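## Task

Reorient the white die until its upper face shows the same number as the black die's, and leave it resting entirely on the mat. Every other die must still show the number it shows now, all dice must lie flat, and the result must hold without the robot supporting anything. Finish by opening the gripper and moving the arms away.

## Robot and tools

Robot: two UR12e-type arms, left_arm and right_arm, each ending in a two-finger parallel gripper (50 mm maximum opening). Bases in the scene frame: left_arm at (+0.078, +0.572, 0), right_arm at (-0.041, -0.625, 0). The names are labels only and do not match image sides.

Frames: everything uses one scene frame in metres. Origin on the tabletop midway between the arms, +z up, +x out across the table, left_arm on the +y side. Quaternions are written w first (qw, qx, qy, qz). Gripper frame: fingers point along its +z, close along its x. end_effector_position is the point between the pads; fingertips extend 17.5 mm beyond it. A camera block sticks out about 9 cm toward the gripper's -y side and rotates with it, so watch it near the table.

The 20-number row (used by every moving call): left arm first, then right arm, 10 numbers each: x, y, z, qw, qx, qy, qz, gripper position, force_limit, speed. x, y, z, and the quaternion are an absolute target pose for that gripper in the scene frame, not an offset. The last three of each half lie in [-1, 1]: position +1 fully open, about -0.65 pads touching, -1 to grip (close until stopped); force_limit -1 about 20 N, 0 about 102 N, +1 about 185 N per pad; speed -1 is 20 mm/s, 0 is 85, +1 is 150 mm/s. Both halves are always sent; to leave an arm alone, repeat its last commanded pose and its last three gripper numbers (a 0 is a real command). Keep orientation fixed by resending the same target quaternion rather than copying a drifted reported one. A target more than 0.6 m from the arm's last reported position along any gripper axis is refused. Each control step, the commanded pose is clipped to within 100 mm and 16 degrees of the measured one.

Tools:
- execute_actions {"actions": [...], "pictures": bool}. Empty list: just report state. One action {"rows": [[20 numbers], ...], "steps": n}: up to 15 rows and 15 steps of 1/30 s; each row is one step, the last row repeats. One wait {"steps": n} up to 300, counted from the previous result.
- move {"target": [20 numbers], "speed": m/s 0.002 to 0.5 (default 0.25; turning up to twice that in rad/s), "stop_force": N 13 to 80, optional}. Straight-line paths for both grippers to their absolute poses, ending together, 0.5 to 10 s. It does not avoid obstacles or the other arm. With stop_force an arm stops when its wrist sensor feels that much extra push against its motion, backs off two steps and holds; use it only with slow speeds, not when the gripper rotates during the move, and not when lifting off something it presses on.
- wait {"seconds": 0 to 10}: let the scene run without new commands.
- zoom_image {"camera", "region": [x0, y0, x1, y1]} in pixels, at most 504 by 504, to read die pips closely.
- read_manual: licence text only, no motion.
- finished_scene {"scene": current scene number}: ends and grades the scene; irreversible.

Cameras: cam_head_left, cam_head_right (fixed, looking down from beyond -x), cam_left_wrist, cam_right_wrist (fisheye, on the hands), all 504x504. Calibration lines give K, distortion and T_world_to_cam; small offsets are possible.

Reading results: the state line gives each gripper's position, quaternion and velocities. move adds a line with how each arm ended: done, off_target, moving, held, fault or contact (stop_force ended it), plus limits such as paced (target clipped) or held (clearance check blocked steps, after which the arm may jump fast). Distances from target are listed. "pose unreachable" and HELD mean part of a command was not sent. A "Hand target" line shows where the controller is heading. Wrist force and torque are in the gripper's own axes, noisy (offset up to ~5.5 N, noise up to ~3.4 N, saturation ~100 N); pressing down on a surface reads as force back toward the arm. Gripper object_status: 0 moving, 1 blocked while opening, 2 blocked while closing (a real grip), 3 reached target or pads met (usually nothing held). position_measured converts to opening as (250 - value) x 0.202 mm. Fingers keep their last command until a number changes by at least 0.01.

Motion notes: commands are smoothed with about 0.17 s lag, and a far target may take several calls; check the reported pose and continue. The simulation keeps running while you think and write, and arms hold their last clipped pose. Printed hand positions can be slightly off at long reach.

Avoid: knocking or dropping anything off the table; hard or fast contact (arms are stiff, so targets even slightly below a surface can trigger a fault); 150 N on any arm part or joint torque at its limit (shoulder 290, elbow 132, wrists 47.5 N m), which freezes that arm 10 s; arms colliding with each other; long loaded holds that overheat motors (warning at 70 °C, brake at 85 °C). Disturbances may occasionally tug a held die. Before finishing, release the die (status should not be 2), make sure every die is flat and stays put, confirm the top faces by zooming, and lift the grippers clear.

Each tool is called after "Request:" as a command line: name --argument value for each argument, lists and objects as JSON in quotes; but a table of rows of numbers goes row by row, as --pt "numbers of a row", without its own name.

## Session

Request:
execute_actions --actions '[]'

Scene clock: 0.00 s of 4500.00 s.
left_arm: end_effector_position=(+0.4053, +0.2680, +0.1755) position_measured=3 object_status=3 end_effector_quat_wxyz=(-0.157, -0.471, +0.866, +0.062) end_effector_velocity=(-0.000, +0.001, -0.001) end_effector_angular_velocity=(+0.002, +0.002, +0.002) | right_arm: end_effector_position=(+0.2477, +0.1244, +0.2229) position_measured=3 object_status=3 end_effector_quat_wxyz=(-0.239, +0.934, -0.230, -0.135) end_effector_velocity=(+0.000, -0.001, -0.001) end_effector_angular_velocity=(-0.001, +0.000, -0.001)
Joint positions: left_arm=[-0.952 -1.817  2.351 -1.941 -1.869  2.778] | right_arm=[ 4.568 -1.733 -2.124 -0.357  1.831 -2.83 ]
Joint velocities: left_arm=[ 0.002  0.     0.002  0.    -0.001 -0.   ] | right_arm=[-0.     0.001 -0.002 -0.    -0.     0.   ]
Motor temperatures (°C, as the motors report them): left_arm=[28 28 28 41 33 36] | right_arm=[27 27 32 37 37 33]
Wrist force (N, on the end effector, along its own x y z axes, offset not removed): no reading
Wrist torque (N m, same axes, about the end effector's origin, offset not removed): no reading
Hand target (left_arm): +0.405, +0.268, +0.176; -0.157, -0.471, +0.866, +0.062
Hand target (right_arm): +0.248, +0.124, +0.223; -0.239, +0.934, -0.230, -0.135

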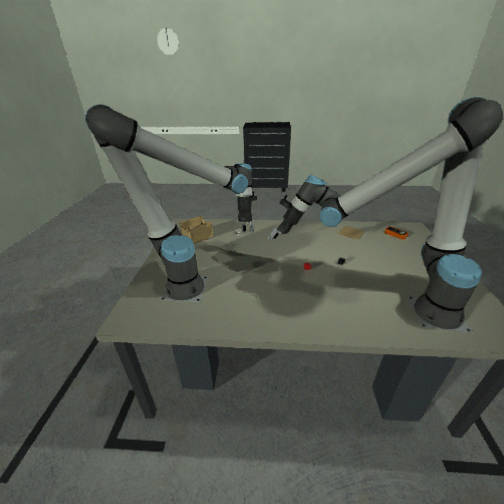

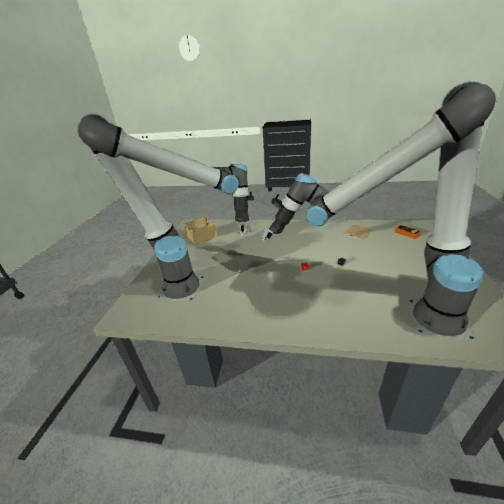

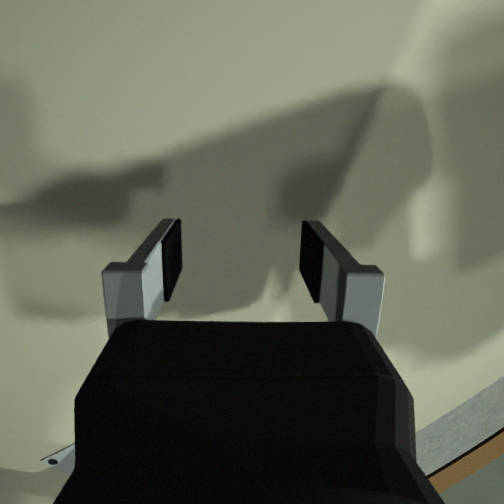

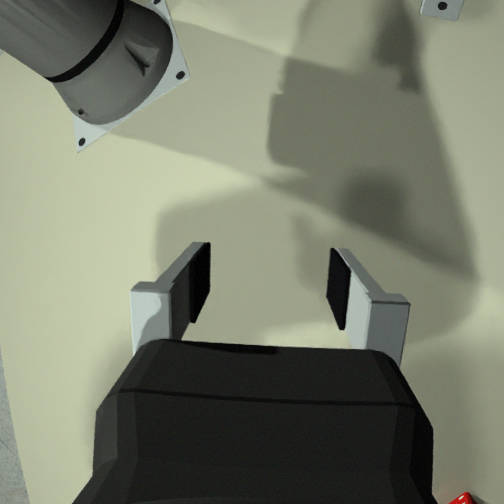

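Request:
zoom_image --camera "cam_head_left" --region '[170, 200, 430, 300]'

Request:
zoom_image --camera "cam_head_right" --region '[170, 200, 430, 300]'

Region (170, 200, 430, 300) of cam_head_left's 504x504 image, scaled by 1.938, with more detail than that image has; it fills the top 194 rows of this view, and the rest is white.

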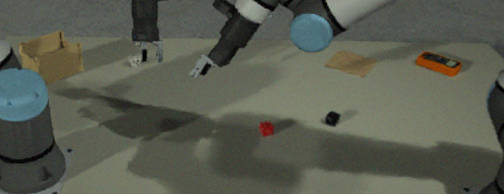

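Region (170, 200, 430, 300) of cam_head_right's 504x504 image, scaled by 1.938, with more detail than that image has; it fills the top 194 rows of this view, and the rest is white.

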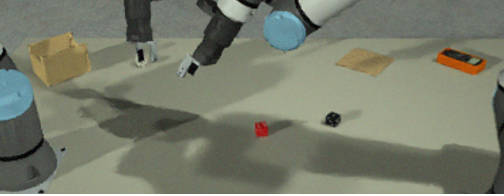

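Request:
move --target '[0.60,0.39,0.2,0,0,1,0,1,0,0,0.31,-0.29,0.2,0,1,0,0,1,0,0]' --speed 0.3

Scene clock: 19.77 s of 4500.00 s.
left_arm: end_effector_position=(+0.5997, +0.3897, +0.1997) position_measured=3 object_status=3 end_effector_quat_wxyz=(-0.000, -0.000, +1.000, -0.000) end_effector_velocity=(+0.001, +0.001, -0.000) end_effector_angular_velocity=(+0.000, +0.000, -0.005) | right_arm: end_effector_position=(+0.3103, -0.2897, +0.1999) position_measured=3 object_status=3 end_effector_quat_wxyz=(-0.000, +1.000, -0.000, -0.000) end_effector_velocity=(+0.000, -0.001, +0.001) end_effector_angular_velocity=(-0.000, -0.002, +0.000)
Joint positions: left_arm=[-0.608 -1.731  2.256 -2.095 -1.572  4.094] | right_arm=[ 4.338 -1.251 -2.368 -1.092  1.571 -3.607]
Joint velocities: left_arm=[ 0.002  0.002 -0.001 -0.001  0.     0.007] | right_arm=[-0.001  0.003 -0.    -0.002 -0.002 -0.002]
Motor temperatures (°C, as the motors report them): left_arm=[28 28 28 41 33 36] | right_arm=[27 27 32 37 37 33]
Wrist force (N, on the end effector, along its own x y z axes, offset not removed): left_arm=[0.6 -0.8 0.5] | right_arm=[5.1 1.7 1.2]
Wrist torque (N m, same axes, about the end effector's origin, offset not removed): left_arm=[0.15 -0.29 -0.13] | right_arm=[0.70 -1.32 -0.25]
Hand target (left_arm): +0.600, +0.390, +0.200; -0.000, +0.000, +1.000, -0.000
Hand target (right_arm): +0.310, -0.290, +0.200; -0.000, +1.000, -0.000, +0.000
Off the commanded pose (left_arm): 0.000 m, 0 deg.
Off the commanded pose (right_arm): 0.000 m, 0 deg.
After step 90, 14.40 s passed at rest.
move: done
camera_calibration (this result's frames):
cam_left_wrist: T_world_to_cam=[[-0.999509, -0.0185288, 0.0252602, 0.600072], [-0.0106644, 0.959421, 0.281775, -0.425343], [-0.0294562, 0.281367, -0.959148, 0.246988], [0, 0, 0, 1]] pos_world=[0.602516, 0.349707, 0.341591]
cam_right_wrist: T_world_to_cam=[[0.998007, 0.0116486, -0.0620207, -0.284427], [0.0264754, -0.969425, 0.243954, -0.333587], [-0.0572827, -0.24511, -0.967801, 0.288925], [0, 0, 0, 1]] pos_world=[0.309242, -0.249256, 0.343361]

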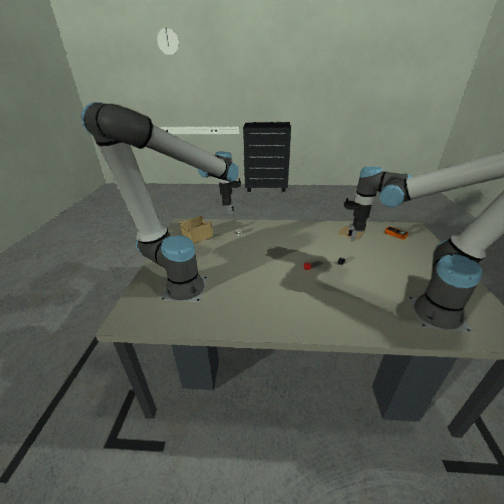

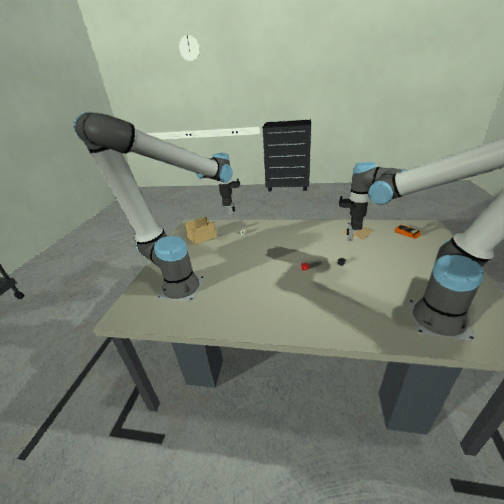

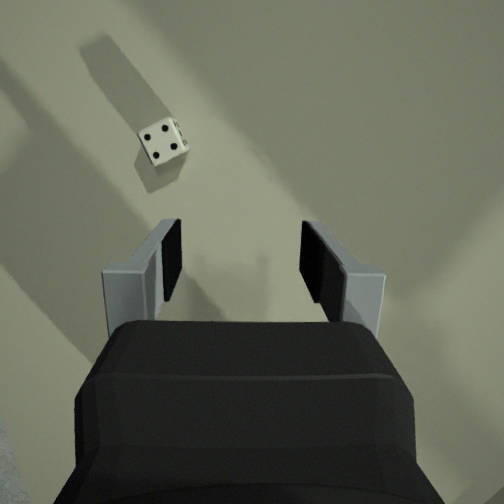

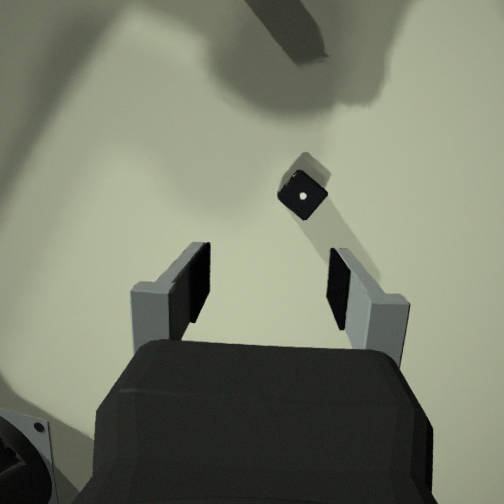

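Request:
zoom_image --camera "cam_left_wrist" --region '[120, 100, 210, 190]'

Request:
zoom_image --camera "cam_head_right" --region '[228, 218, 258, 244]'

Request:
zoom_image --camera "cam_head_left" --region '[224, 218, 254, 244]'

Region (120, 100, 210, 190) of cam_left_wrist's 504x504 image, scaled by 5.600, with more detail than that image has.

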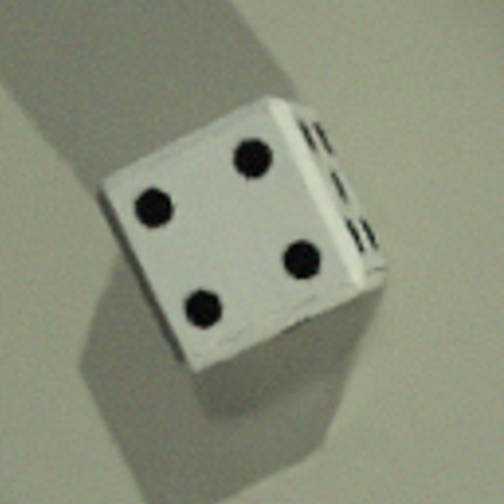

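Region (228, 218, 258, 244) of cam_head_right's 504x504 image, scaled by 16.800, with more detail than that image has; it fills the top 437 rows of this view, and the rest is white.

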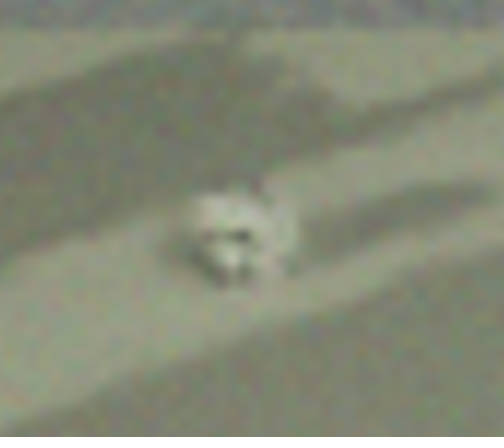

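Region (224, 218, 254, 244) of cam_head_left's 504x504 image, scaled by 16.800, with more detail than that image has; it fills the top 437 rows of this view, and the rest is white.

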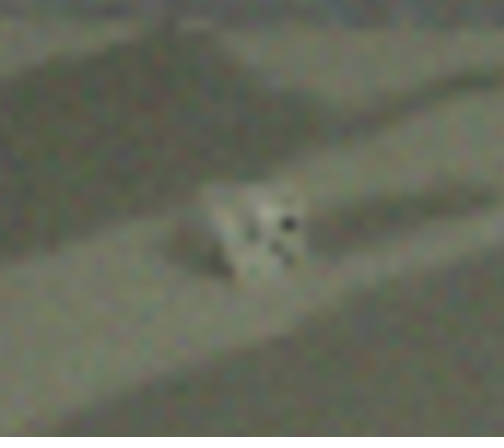

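Request:
move --target '[0.634,0.409,0.079,0.0893,-0.2156,0.8984,-0.3721,1,0,0,0.70,-0.43,0.22,0,1,0,0,1,0,0]' --speed 0.25

Scene clock: 55.53 s of 4500.00 s.
left_arm: end_effector_position=(+0.6336, +0.4088, +0.0795) position_measured=3 object_status=3 end_effector_quat_wxyz=(+0.089, -0.215, +0.898, -0.372) end_effector_velocity=(+0.000, -0.001, -0.001) end_effector_angular_velocity=(-0.006, -0.003, +0.003) | right_arm: end_effector_position=(+0.7000, -0.4296, +0.2200) position_measured=3 object_status=3 end_effector_quat_wxyz=(-0.000, +1.000, -0.000, +0.000) end_effector_velocity=(+0.001, -0.000, -0.000) end_effector_angular_velocity=(+0.000, +0.001, +0.001)
Joint positions: left_arm=[-0.293 -1.25   2.596 -3.526 -2.102  3.769] | right_arm=[ 3.691 -1.756 -1.865 -1.091  1.571 -4.255]
Joint velocities: left_arm=[-0.001  0.011  0.002 -0.021 -0.002 -0.007] | right_arm=[-0.001 -0.001  0.002 -0.001  0.    -0.002]
Motor temperatures (°C, as the motors report them): left_arm=[28 28 28 41 33 36] | right_arm=[27 27 32 37 37 33]
Wrist force (N, on the end effector, along its own x y z axes, offset not removed): left_arm=[-4.8 -0.7 2.5] | right_arm=[4.9 9.9 3.8]
Wrist torque (N m, same axes, about the end effector's origin, offset not removed): left_arm=[0.36 0.74 0.05] | right_arm=[2.13 -1.42 -0.18]
Hand target (left_arm): +0.634, +0.409, +0.079; +0.089, -0.215, +0.898, -0.372
Hand target (right_arm): +0.700, -0.430, +0.220; -0.000, +1.000, -0.000, +0.000
Off the commanded pose (left_arm): 0.001 m, 0 deg.
Off the commanded pose (right_arm): 0.000 m, 0 deg.
After step 90, 30.37 s passed at rest.
move: done
camera_calibration (this result's frames):
cam_left_wrist: T_world_to_cam=[[-0.893167, -0.448671, 0.0307783, 0.745386], [-0.407295, 0.777985, -0.478383, -0.0235784], [0.190691, -0.439812, -0.877612, 0.276121], [0, 0, 0, 1]] pos_world=[0.603497, 0.474217, 0.208106]
cam_right_wrist: T_world_to_cam=[[0.998033, 0.0122246, -0.0614814, -0.670421], [0.0269039, -0.969406, 0.243982, -0.484748], [-0.0566179, -0.245157, -0.967829, 0.295909], [0, 0, 0, 1]] pos_world=[0.698898, -0.389178, 0.363441]

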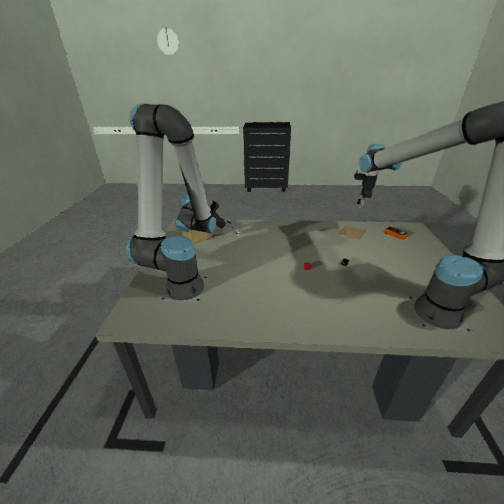

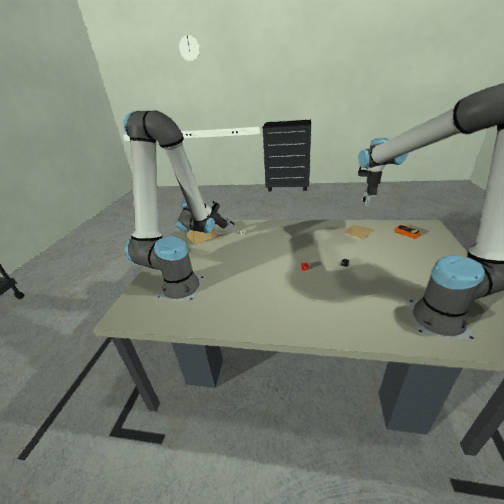

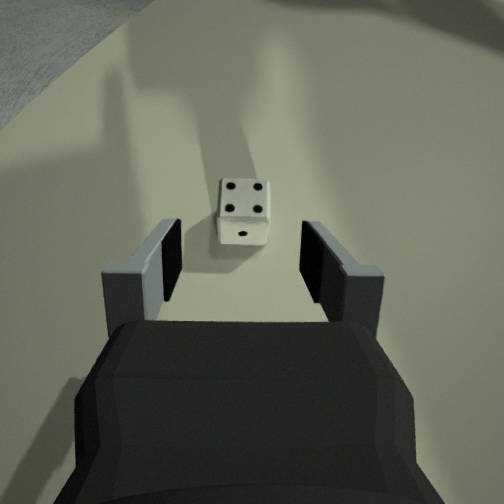

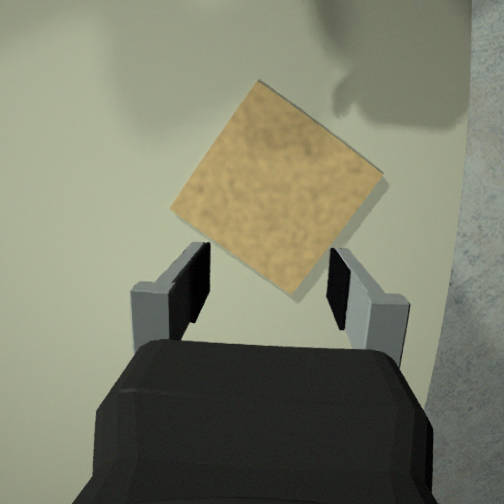

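Request:
move --target '[0.660,0.359,0.022,0.0893,-0.2156,0.8984,-0.3721,1,0,0,0.25,-0.5,0.3,0,1,0,0,1,0,0]' --speed 0.2

Scene clock: 67.07 s of 4500.00 s.
left_arm: end_effector_position=(+0.6600, +0.3592, +0.0221) position_measured=3 object_status=3 end_effector_quat_wxyz=(+0.089, -0.216, +0.898, -0.372) end_effector_velocity=(-0.000, +0.000, -0.000) end_effector_angular_velocity=(+0.001, -0.000, +0.000) | right_arm: end_effector_position=(+0.2502, -0.5003, +0.2999) position_measured=3 object_status=3 end_effector_quat_wxyz=(+0.000, +1.000, +0.000, -0.000) end_effector_velocity=(-0.002, -0.000, +0.000) end_effector_angular_velocity=(-0.002, -0.001, -0.001)
Joint positions: left_arm=[-0.381 -1.054  2.543 -3.708 -2.049  3.687] | right_arm=[ 4.165 -0.775 -2.384 -1.554  1.571 -3.781]
Joint velocities: left_arm=[-0.001  0.     0.001 -0.001  0.001 -0.   ] | right_arm=[ 0.009  0.006 -0.001 -0.007 -0.002  0.01 ]
Motor temperatures (°C, as the motors report them): left_arm=[28 28 28 41 33 36] | right_arm=[27 27 32 37 37 33]
Wrist force (N, on the end effector, along its own x y z axes, offset not removed): left_arm=[1.2 2.1 -1.5] | right_arm=[11.3 0.6 6.2]
Wrist torque (N m, same axes, about the end effector's origin, offset not removed): left_arm=[0.64 -0.53 -0.10] | right_arm=[0.47 -2.37 -0.43]
Hand target (left_arm): +0.660, +0.359, +0.022; +0.089, -0.216, +0.898, -0.372
Hand target (right_arm): +0.250, -0.500, +0.300; +0.000, +1.000, +0.000, -0.000
Off the commanded pose (left_arm): 0.000 m, 0 deg.
Off the commanded pose (right_arm): 0.000 m, 0 deg.
After step 90, 5.63 s passed at rest.
move: done
camera_calibration (this result's frames):
cam_left_wrist: T_world_to_cam=[[-0.892725, -0.449583, 0.0302788, 0.748446], [-0.407907, 0.777762, -0.478224, -0.00116715], [0.191452, -0.439273, -0.877716, 0.198166], [0, 0, 0, 1]] pos_world=[0.629741, 0.424446, 0.150713]
cam_right_wrist: T_world_to_cam=[[0.997972, 0.0123121, -0.0624474, -0.215322], [0.0272533, -0.969283, 0.244432, -0.560873], [-0.0575197, -0.245638, -0.967654, 0.330378], [0, 0, 0, 1]] pos_world=[0.249174, -0.45984, 0.44334]

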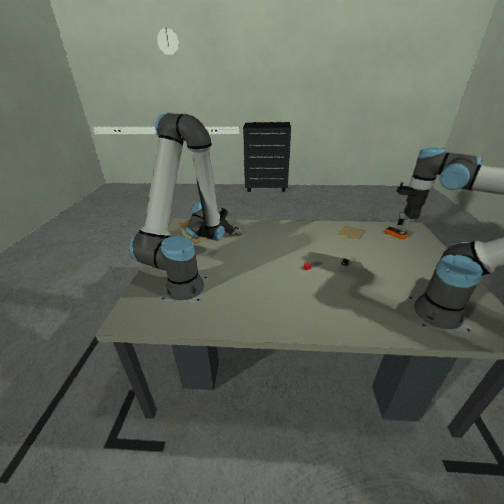

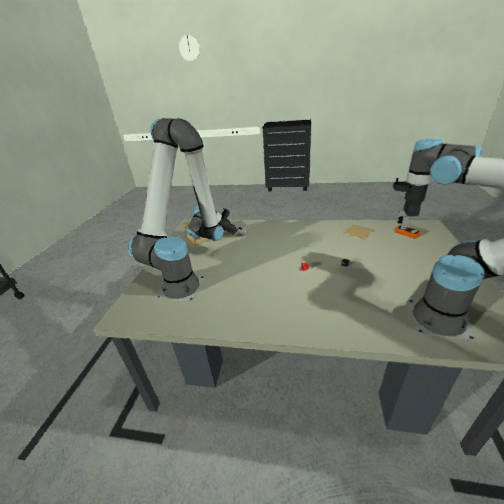

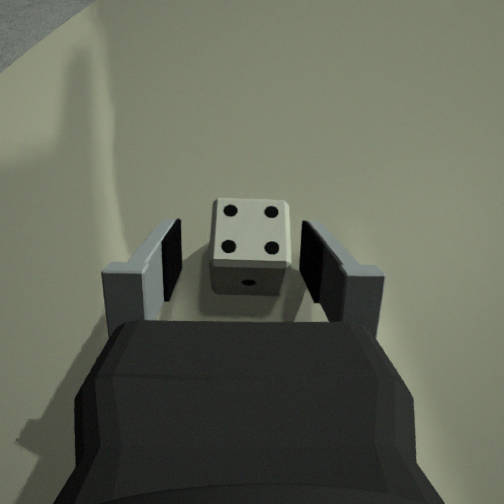

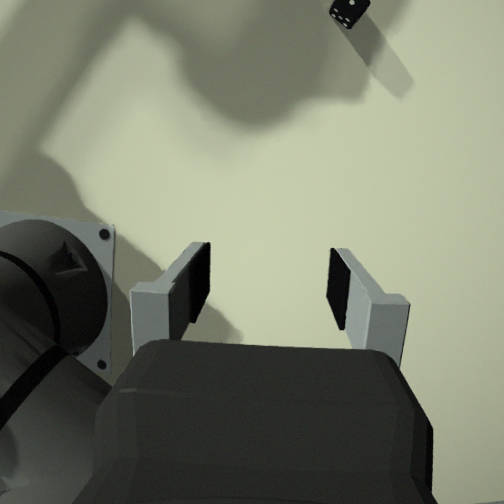

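Request:
move --target '[0.659,0.3585,0.022,0.0893,-0.2156,0.8984,-0.3721,-1,-0.5,0,0.25,-0.5,0.3,0,1,0,0,1,0,0]'

Scene clock: 69.73 s of 4500.00 s.
left_arm: end_effector_position=(+0.6590, +0.3585, +0.0220) position_measured=106 object_status=2 end_effector_quat_wxyz=(+0.089, -0.216, +0.898, -0.372) end_effector_velocity=(+0.000, -0.000, -0.000) end_effector_angular_velocity=(+0.000, +0.000, -0.000) | right_arm: end_effector_position=(+0.2500, -0.5000, +0.3000) position_measured=3 object_status=3 end_effector_quat_wxyz=(+0.000, +1.000, +0.000, -0.000) end_effector_velocity=(-0.000, +0.000, +0.000) end_effector_angular_velocity=(+0.000, +0.000, +0.001)
Joint positions: left_arm=[-0.383 -1.054  2.544 -3.711 -2.048  3.685] | right_arm=[ 4.167 -0.774 -2.384 -1.554  1.571 -3.779]
Joint velocities: left_arm=[-0.001  0.    -0.    -0.     0.001 -0.001] | right_arm=[ 0.    -0.     0.    -0.     0.001 -0.   ]
Motor temperatures (°C, as the motors report them): left_arm=[28 28 28 41 33 36] | right_arm=[27 27 32 37 37 33]
Wrist force (N, on the end effector, along its own x y z axes, offset not removed): left_arm=[-4.9 -4.9 -0.8] | right_arm=[2.2 4.7 -1.2]
Wrist torque (N m, same axes, about the end effector's origin, offset not removed): left_arm=[0.26 0.31 -0.18] | right_arm=[0.65 -0.65 -0.45]
Hand target (left_arm): +0.659, +0.359, +0.022; +0.089, -0.216, +0.898, -0.372
Hand target (right_arm): +0.250, -0.500, +0.300; +0.000, +1.000, +0.000, -0.000
Off the commanded pose (left_arm): 0.000 m, 0 deg.
Off the commanded pose (right_arm): 0.000 m, 0 deg.
move: done
camera_calibration (this result's frames):
cam_left_wrist: T_world_to_cam=[[-0.89271, -0.449606, 0.0303788, 0.747331], [-0.407909, 0.77759, -0.478502, -0.000974444], [0.191515, -0.439555, -0.877561, 0.198096], [0, 0, 0, 1]] pos_world=[0.628814, 0.423836, 0.150672]
cam_right_wrist: T_world_to_cam=[[0.998004, 0.0122268, -0.0619636, -0.215338], [0.0270441, -0.969319, 0.244313, -0.560504], [-0.0570754, -0.245501, -0.967715, 0.330504], [0, 0, 0, 1]] pos_world=[0.24893, -0.459535, 0.443428]

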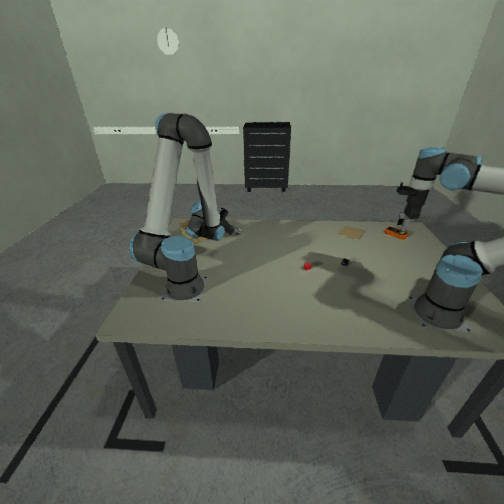

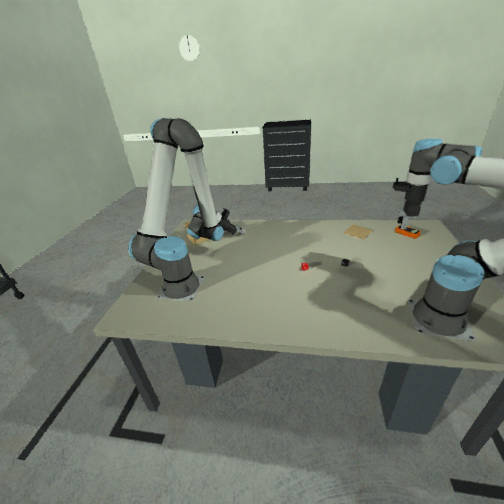

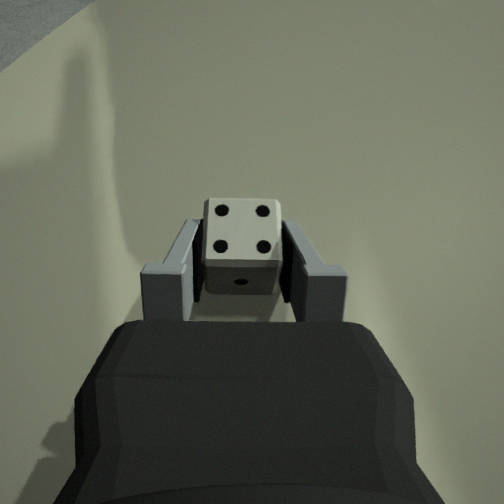

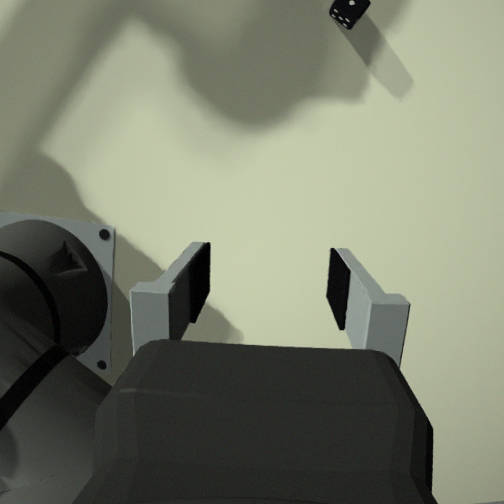

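Request:
move --target '[0.665,0.25,0.16,-0.2,-0.7877,0.4828,-0.3263,-1,-0.5,0,0.25,-0.5,0.3,0,1,0,0,1,0,0]' --speed 0.4

Request:
move --target '[0.70,-0.41,0.07,0.3721,0.8984,0.2156,0.0893,-1,-0.5,0,0.25,-0.5,0.3,0,1,0,0,1,0,0]' --speed 0.35

Scene clock: 78.10 s of 4500.00 s.
left_arm: end_effector_position=(+0.6654, +0.2502, +0.1594) position_measured=106 object_status=2 end_effector_quat_wxyz=(+0.200, +0.787, -0.483, +0.326) end_effector_velocity=(-0.000, -0.000, +0.001) end_effector_angular_velocity=(-0.002, +0.006, +0.009) | right_arm: end_effector_position=(+0.2500, -0.5000, +0.3000) position_measured=3 object_status=3 end_effector_quat_wxyz=(-0.000, +1.000, +0.000, +0.000) end_effector_velocity=(-0.000, -0.000, -0.001) end_effector_angular_velocity=(-0.001, +0.001, +0.001)
Joint positions: left_arm=[-0.652 -1.429  2.481 -3.358 -1.875  1.892] | right_arm=[ 4.167 -0.774 -2.384 -1.554  1.571 -3.779]
Joint velocities: left_arm=[-0.002 -0.002 -0.     0.003  0.004 -0.013] | right_arm=[-0.    -0.    -0.001 -0.     0.    -0.001]
Motor temperatures (°C, as the motors report them): left_arm=[28 28 28 41 33 36] | right_arm=[27 27 32 37 37 33]
Wrist force (N, on the end effector, along its own x y z axes, offset not removed): left_arm=[-1.7 -1.4 -1.0] | right_arm=[4.4 6.0 1.2]
Wrist torque (N m, same axes, about the end effector's origin, offset not removed): left_arm=[0.05 0.23 -0.07] | right_arm=[1.13 -0.95 -0.30]
Hand target (left_arm): +0.665, +0.250, +0.159; +0.200, +0.788, -0.483, +0.326
Hand target (right_arm): +0.250, -0.500, +0.300; +0.000, +1.000, +0.000, -0.000
Off the commanded pose (left_arm): 0.001 m, 0 deg.
Off the commanded pose (right_arm): 0.000 m, 0 deg.
After step 90, 2.83 s passed at rest.
move: done
camera_calibration (this result's frames):
cam_left_wrist: T_world_to_cam=[[0.327981, -0.606923, 0.723929, -0.18329], [-0.942409, -0.263362, 0.206169, 0.658513], [0.065526, -0.749856, -0.658348, 0.396364], [0, 0, 0, 1]] pos_world=[0.654732, 0.3594, 0.257869]
cam_right_wrist: T_world_to_cam=[[0.998004, 0.0122258, -0.0619539, -0.215342], [0.0270404, -0.969321, 0.244307, -0.560494], [-0.0570664, -0.245494, -0.967717, 0.330507], [0, 0, 0, 1]] pos_world=[0.248929, -0.459528, 0.443429]

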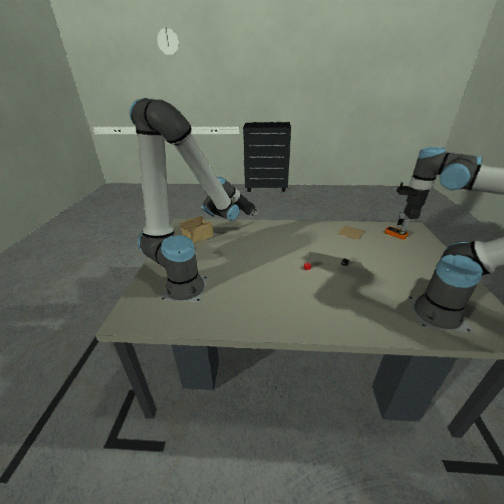

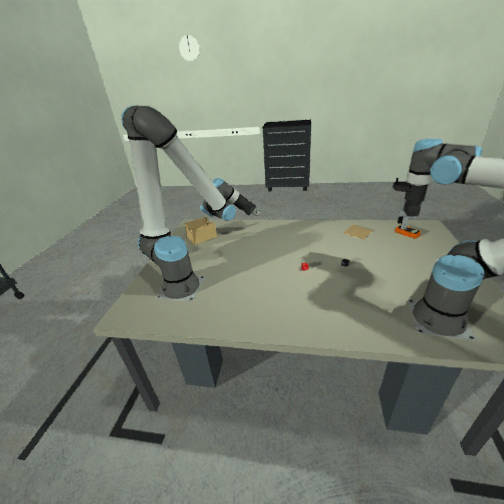

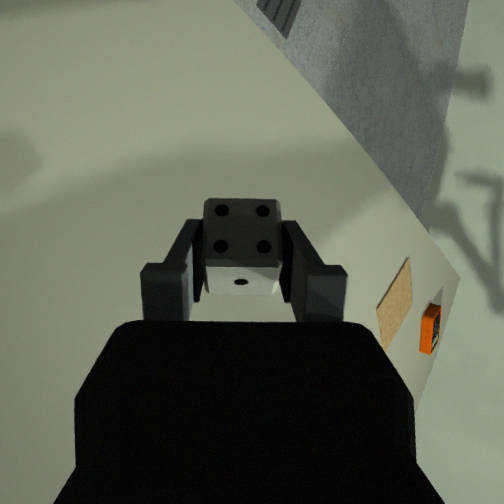

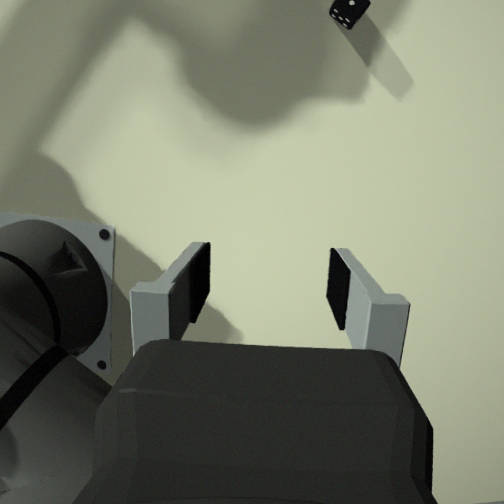

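Scene clock: 81.00 s of 4500.00 s.
left_arm: end_effector_position=(+0.7006, -0.4094, +0.0692) position_measured=106 object_status=2 end_effector_quat_wxyz=(+0.372, +0.899, +0.215, +0.090) end_effector_velocity=(+0.000, -0.003, +0.002) end_effector_angular_velocity=(-0.003, +0.001, +0.002) | right_arm: end_effector_position=(+0.2500, -0.5000, +0.3000) position_measured=3 object_status=3 end_effector_quat_wxyz=(-0.000, +1.000, -0.000, +0.000) end_effector_velocity=(+0.000, +0.001, +0.000) end_effector_angular_velocity=(+0.000, -0.000, +0.000)
Joint positions: left_arm=[-1.158 -0.753  1.494 -3.095 -1.522 -0.047] | right_arm=[ 4.167 -0.774 -2.384 -1.554  1.571 -3.779]
Joint velocities: left_arm=[-0.001  0.001 -0.006  0.002  0.001 -0.003] | right_arm=[ 0.    -0.001  0.001  0.001 -0.     0.   ]
Motor temperatures (°C, as the motors report them): left_arm=[28 28 28 41 33 36] | right_arm=[27 27 32 37 37 33]
Wrist force (N, on the end effector, along its own x y z axes, offset not removed): left_arm=[-3.8 -2.1 0.0] | right_arm=[1.0 6.6 4.2]
Wrist torque (N m, same axes, about the end effector's origin, offset not removed): left_arm=[0.08 0.68 -0.28] | right_arm=[1.25 -0.26 -0.10]
Hand target (left_arm): +0.701, -0.410, +0.069; +0.372, +0.899, +0.215, +0.090
Hand target (right_arm): +0.250, -0.500, +0.300; -0.000, +1.000, -0.000, +0.000
Off the commanded pose (left_arm): 0.001 m, 0 deg.
Off the commanded pose (right_arm): 0.000 m, 0 deg.
move: done
camera_calibration (this result's frames):
cam_left_wrist: T_world_to_cam=[[0.876973, 0.480499, 0.0062082, -0.419664], [0.225469, -0.422851, 0.877702, -0.393432], [0.42436, -0.768321, -0.479167, -0.431324], [0, 0, 0, 1]] pos_world=[0.639778, -0.29611, 0.141245]
cam_right_wrist: T_world_to_cam=[[0.998004, 0.0122256, -0.0619535, -0.215342], [0.0270402, -0.969321, 0.244307, -0.560494], [-0.0570661, -0.245494, -0.967717, 0.330507], [0, 0, 0, 1]] pos_world=[0.248929, -0.459528, 0.443429]

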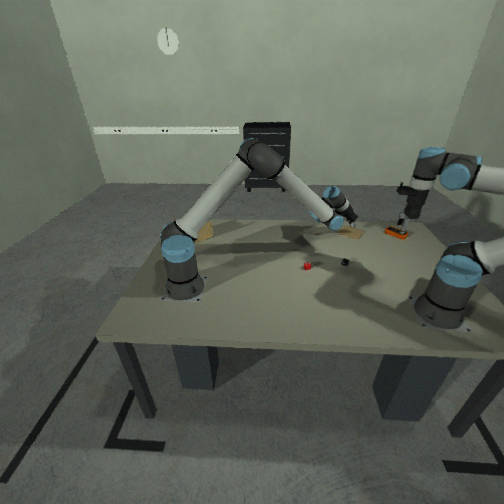

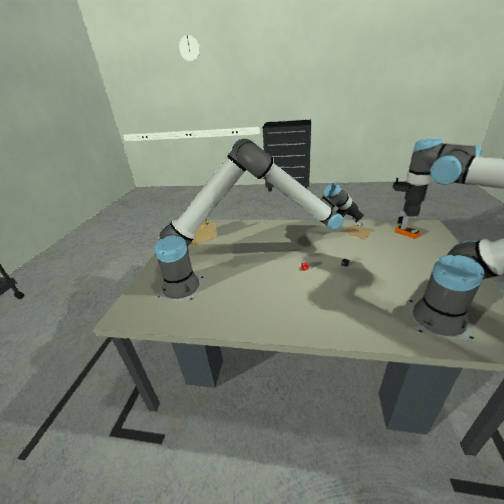

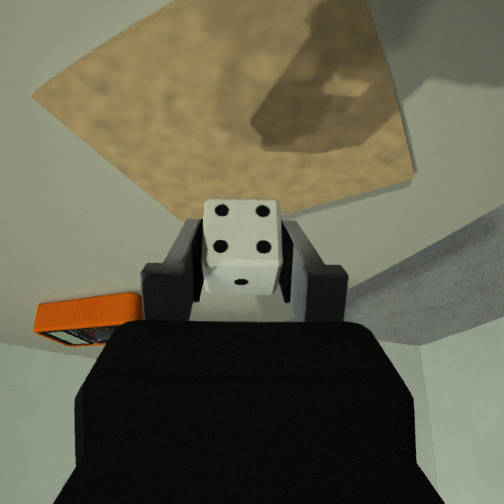

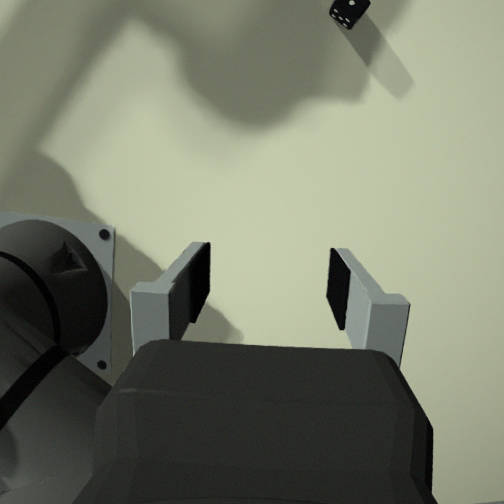

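Request:
move --target '[0.70,-0.41,0.042,0.3721,0.8984,0.2156,0.0893,-1,-0.5,0,0.25,-0.5,0.3,0,1,0,0,1,0,0]' --speed 0.1

Request:
move --target '[0.70,-0.41,0.015,0.3721,0.8984,0.2156,0.0893,-1,-0.5,0,0.25,-0.5,0.3,0,1,0,0,1,0,0]' --speed 0.008 --stop_force 13

Scene clock: 86.50 s of 4500.00 s.
left_arm: end_effector_position=(+0.7000, -0.4099, +0.0421) position_measured=106 object_status=2 end_effector_quat_wxyz=(+0.372, +0.898, +0.216, +0.089) end_effector_velocity=(+0.001, +0.001, -0.002) end_effector_angular_velocity=(+0.000, +0.000, +0.001) | right_arm: end_effector_position=(+0.2500, -0.5000, +0.3000) position_measured=3 object_status=3 end_effector_quat_wxyz=(-0.000, +1.000, -0.000, +0.000) end_effector_velocity=(+0.000, +0.000, -0.000) end_effector_angular_velocity=(-0.000, +0.000, -0.001)
Joint positions: left_arm=[-1.158 -0.723  1.495 -3.127 -1.522 -0.048] | right_arm=[ 4.167 -0.774 -2.384 -1.554  1.571 -3.779]
Joint velocities: left_arm=[ 0.001  0.001  0.001 -0.003 -0.    -0.   ] | right_arm=[ 0.    -0.    -0.     0.     0.     0.001]
Motor temperatures (°C, as the motors report them): left_arm=[28 28 28 41 33 36] | right_arm=[27 27 32 37 37 33]
Wrist force (N, on the end effector, along its own x y z axes, offset not removed): left_arm=[-2.4 -0.1 1.0] | right_arm=[4.7 1.2 0.8]
Wrist torque (N m, same axes, about the end effector's origin, offset not removed): left_arm=[0.46 0.32 -0.02] | right_arm=[0.37 -1.05 -0.66]
Hand target (left_arm): +0.700, -0.410, +0.042; +0.372, +0.898, +0.216, +0.089
Hand target (right_arm): +0.250, -0.500, +0.300; -0.000, +1.000, -0.000, +0.000
Off the commanded pose (left_arm): 0.000 m, 0 deg.
Off the commanded pose (right_arm): 0.000 m, 0 deg.
After step 90, 1.67 s passed at rest.
move: done
camera_calibration (this result's frames):
cam_left_wrist: T_world_to_cam=[[0.876852, 0.480739, 0.00452417, -0.418424], [0.226671, -0.421704, 0.877944, -0.37009], [0.42397, -0.768802, -0.478741, -0.444331], [0, 0, 0, 1]] pos_world=[0.639168, -0.296518, 0.114091]
cam_right_wrist: T_world_to_cam=[[0.998004, 0.0122256, -0.0619537, -0.215342], [0.0270402, -0.969321, 0.244307, -0.560494], [-0.0570662, -0.245495, -0.967717, 0.330507], [0, 0, 0, 1]] pos_world=[0.248929, -0.459528, 0.443429]

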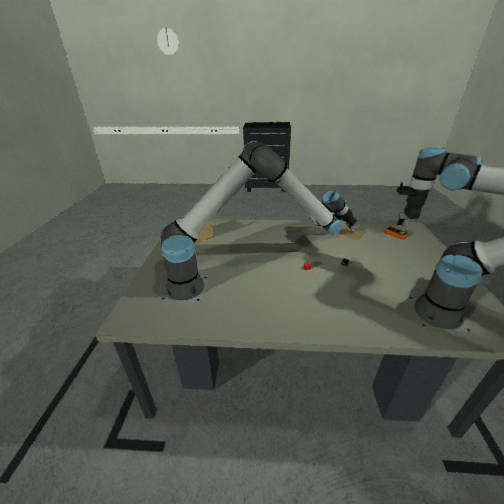

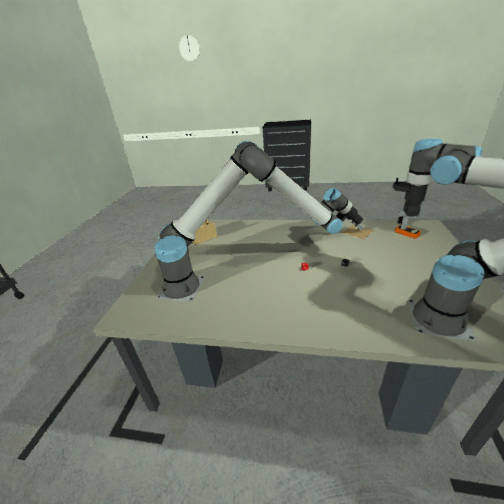

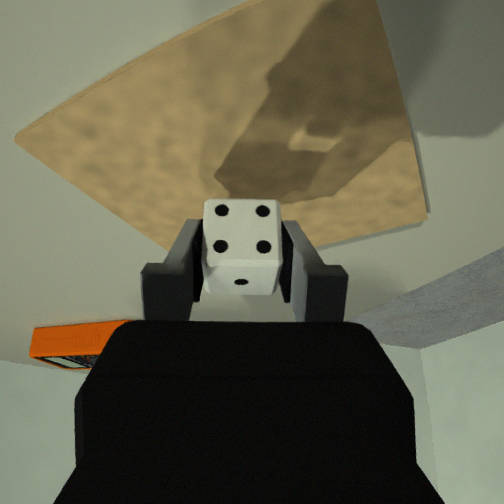

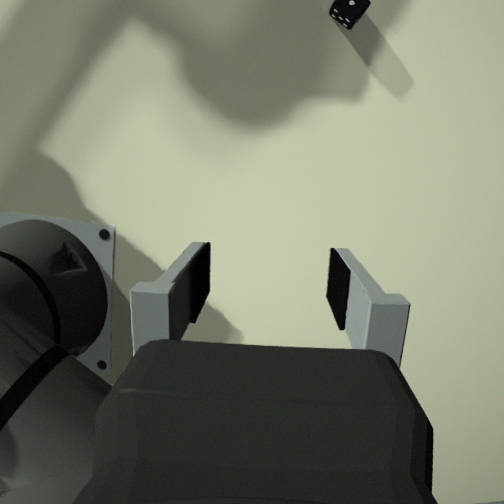

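Scene clock: 88.87 s of 4500.00 s.
left_arm: end_effector_position=(+0.7000, -0.4100, +0.0263) position_measured=106 object_status=2 end_effector_quat_wxyz=(+0.372, +0.898, +0.216, +0.089) end_effector_velocity=(-0.000, +0.002, -0.001) end_effector_angular_velocity=(+0.007, +0.003, +0.001) | right_arm: end_effector_position=(+0.2500, -0.5000, +0.3000) position_measured=3 object_status=3 end_effector_quat_wxyz=(-0.000, +1.000, +0.000, +0.000) end_effector_velocity=(+0.000, -0.000, -0.001) end_effector_angular_velocity=(-0.000, +0.000, +0.000)
Joint positions: left_arm=[-1.158 -0.704  1.495 -3.146 -1.522 -0.048] | right_arm=[ 4.167 -0.774 -2.384 -1.554  1.571 -3.779]
Joint velocities: left_arm=[ 0.    -0.002  0.002  0.008  0.    -0.   ] | right_arm=[-0.    -0.    -0.001  0.001 -0.    -0.001]
Motor temperatures (°C, as the motors report them): left_arm=[28 28 28 41 33 36] | right_arm=[27 27 32 37 37 33]
Wrist force (N, on the end effector, along its own x y z axes, offset not removed): left_arm=[1.5 9.6 -16.6] | right_arm=[-7.8 2.8 2.6]
Wrist torque (N m, same axes, about the end effector's origin, offset not removed): left_arm=[0.14 -0.41 -0.15] | right_arm=[0.71 0.96 0.01]
Hand target (left_arm): +0.700, -0.410, +0.027; +0.372, +0.898, +0.216, +0.089
Hand target (right_arm): +0.250, -0.500, +0.300; +0.000, +1.000, -0.000, +0.000
Off the commanded pose (left_arm): 0.011 m, 0 deg.
Off the commanded pose (right_arm): 0.000 m, 0 deg.
move: contact (left_arm)
camera_calibration (this result's frames):
cam_left_wrist: T_world_to_cam=[[0.876851, 0.480742, 0.00446984, -0.418333], [0.226512, -0.421313, 0.878173, -0.356008], [0.424058, -0.769014, -0.478323, -0.452176], [0, 0, 0, 1]] pos_world=[0.639205, -0.296611, 0.0982203]
cam_right_wrist: T_world_to_cam=[[0.998004, 0.0122257, -0.0619538, -0.215342], [0.0270404, -0.969321, 0.244307, -0.560494], [-0.0570663, -0.245495, -0.967717, 0.330507], [0, 0, 0, 1]] pos_world=[0.248929, -0.459528, 0.443429]

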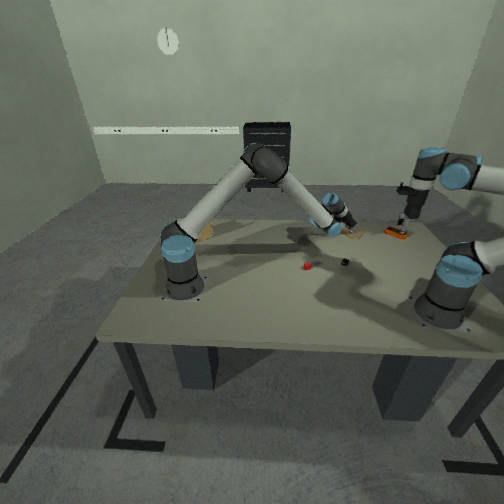

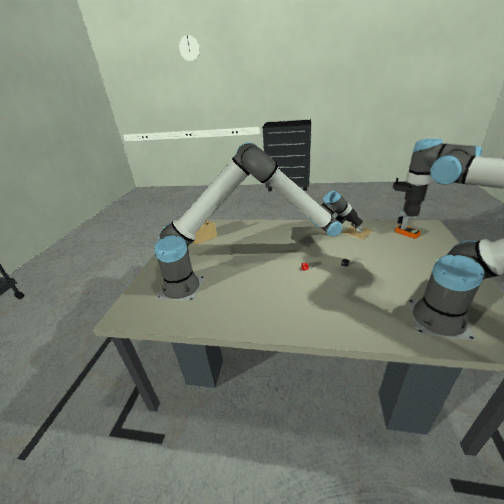

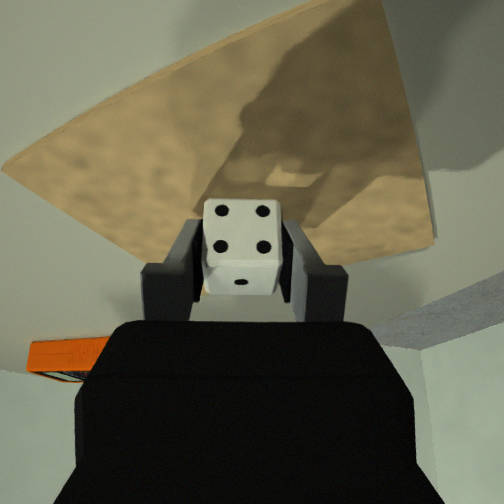

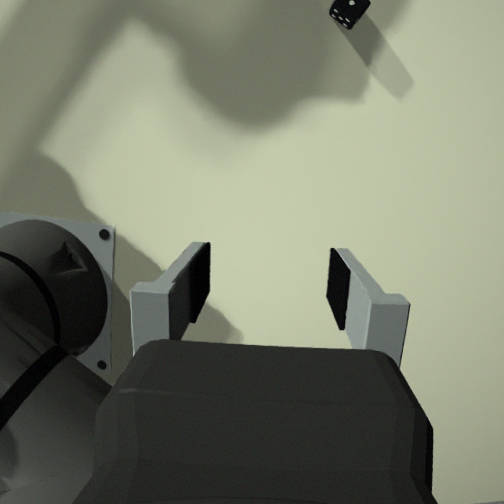

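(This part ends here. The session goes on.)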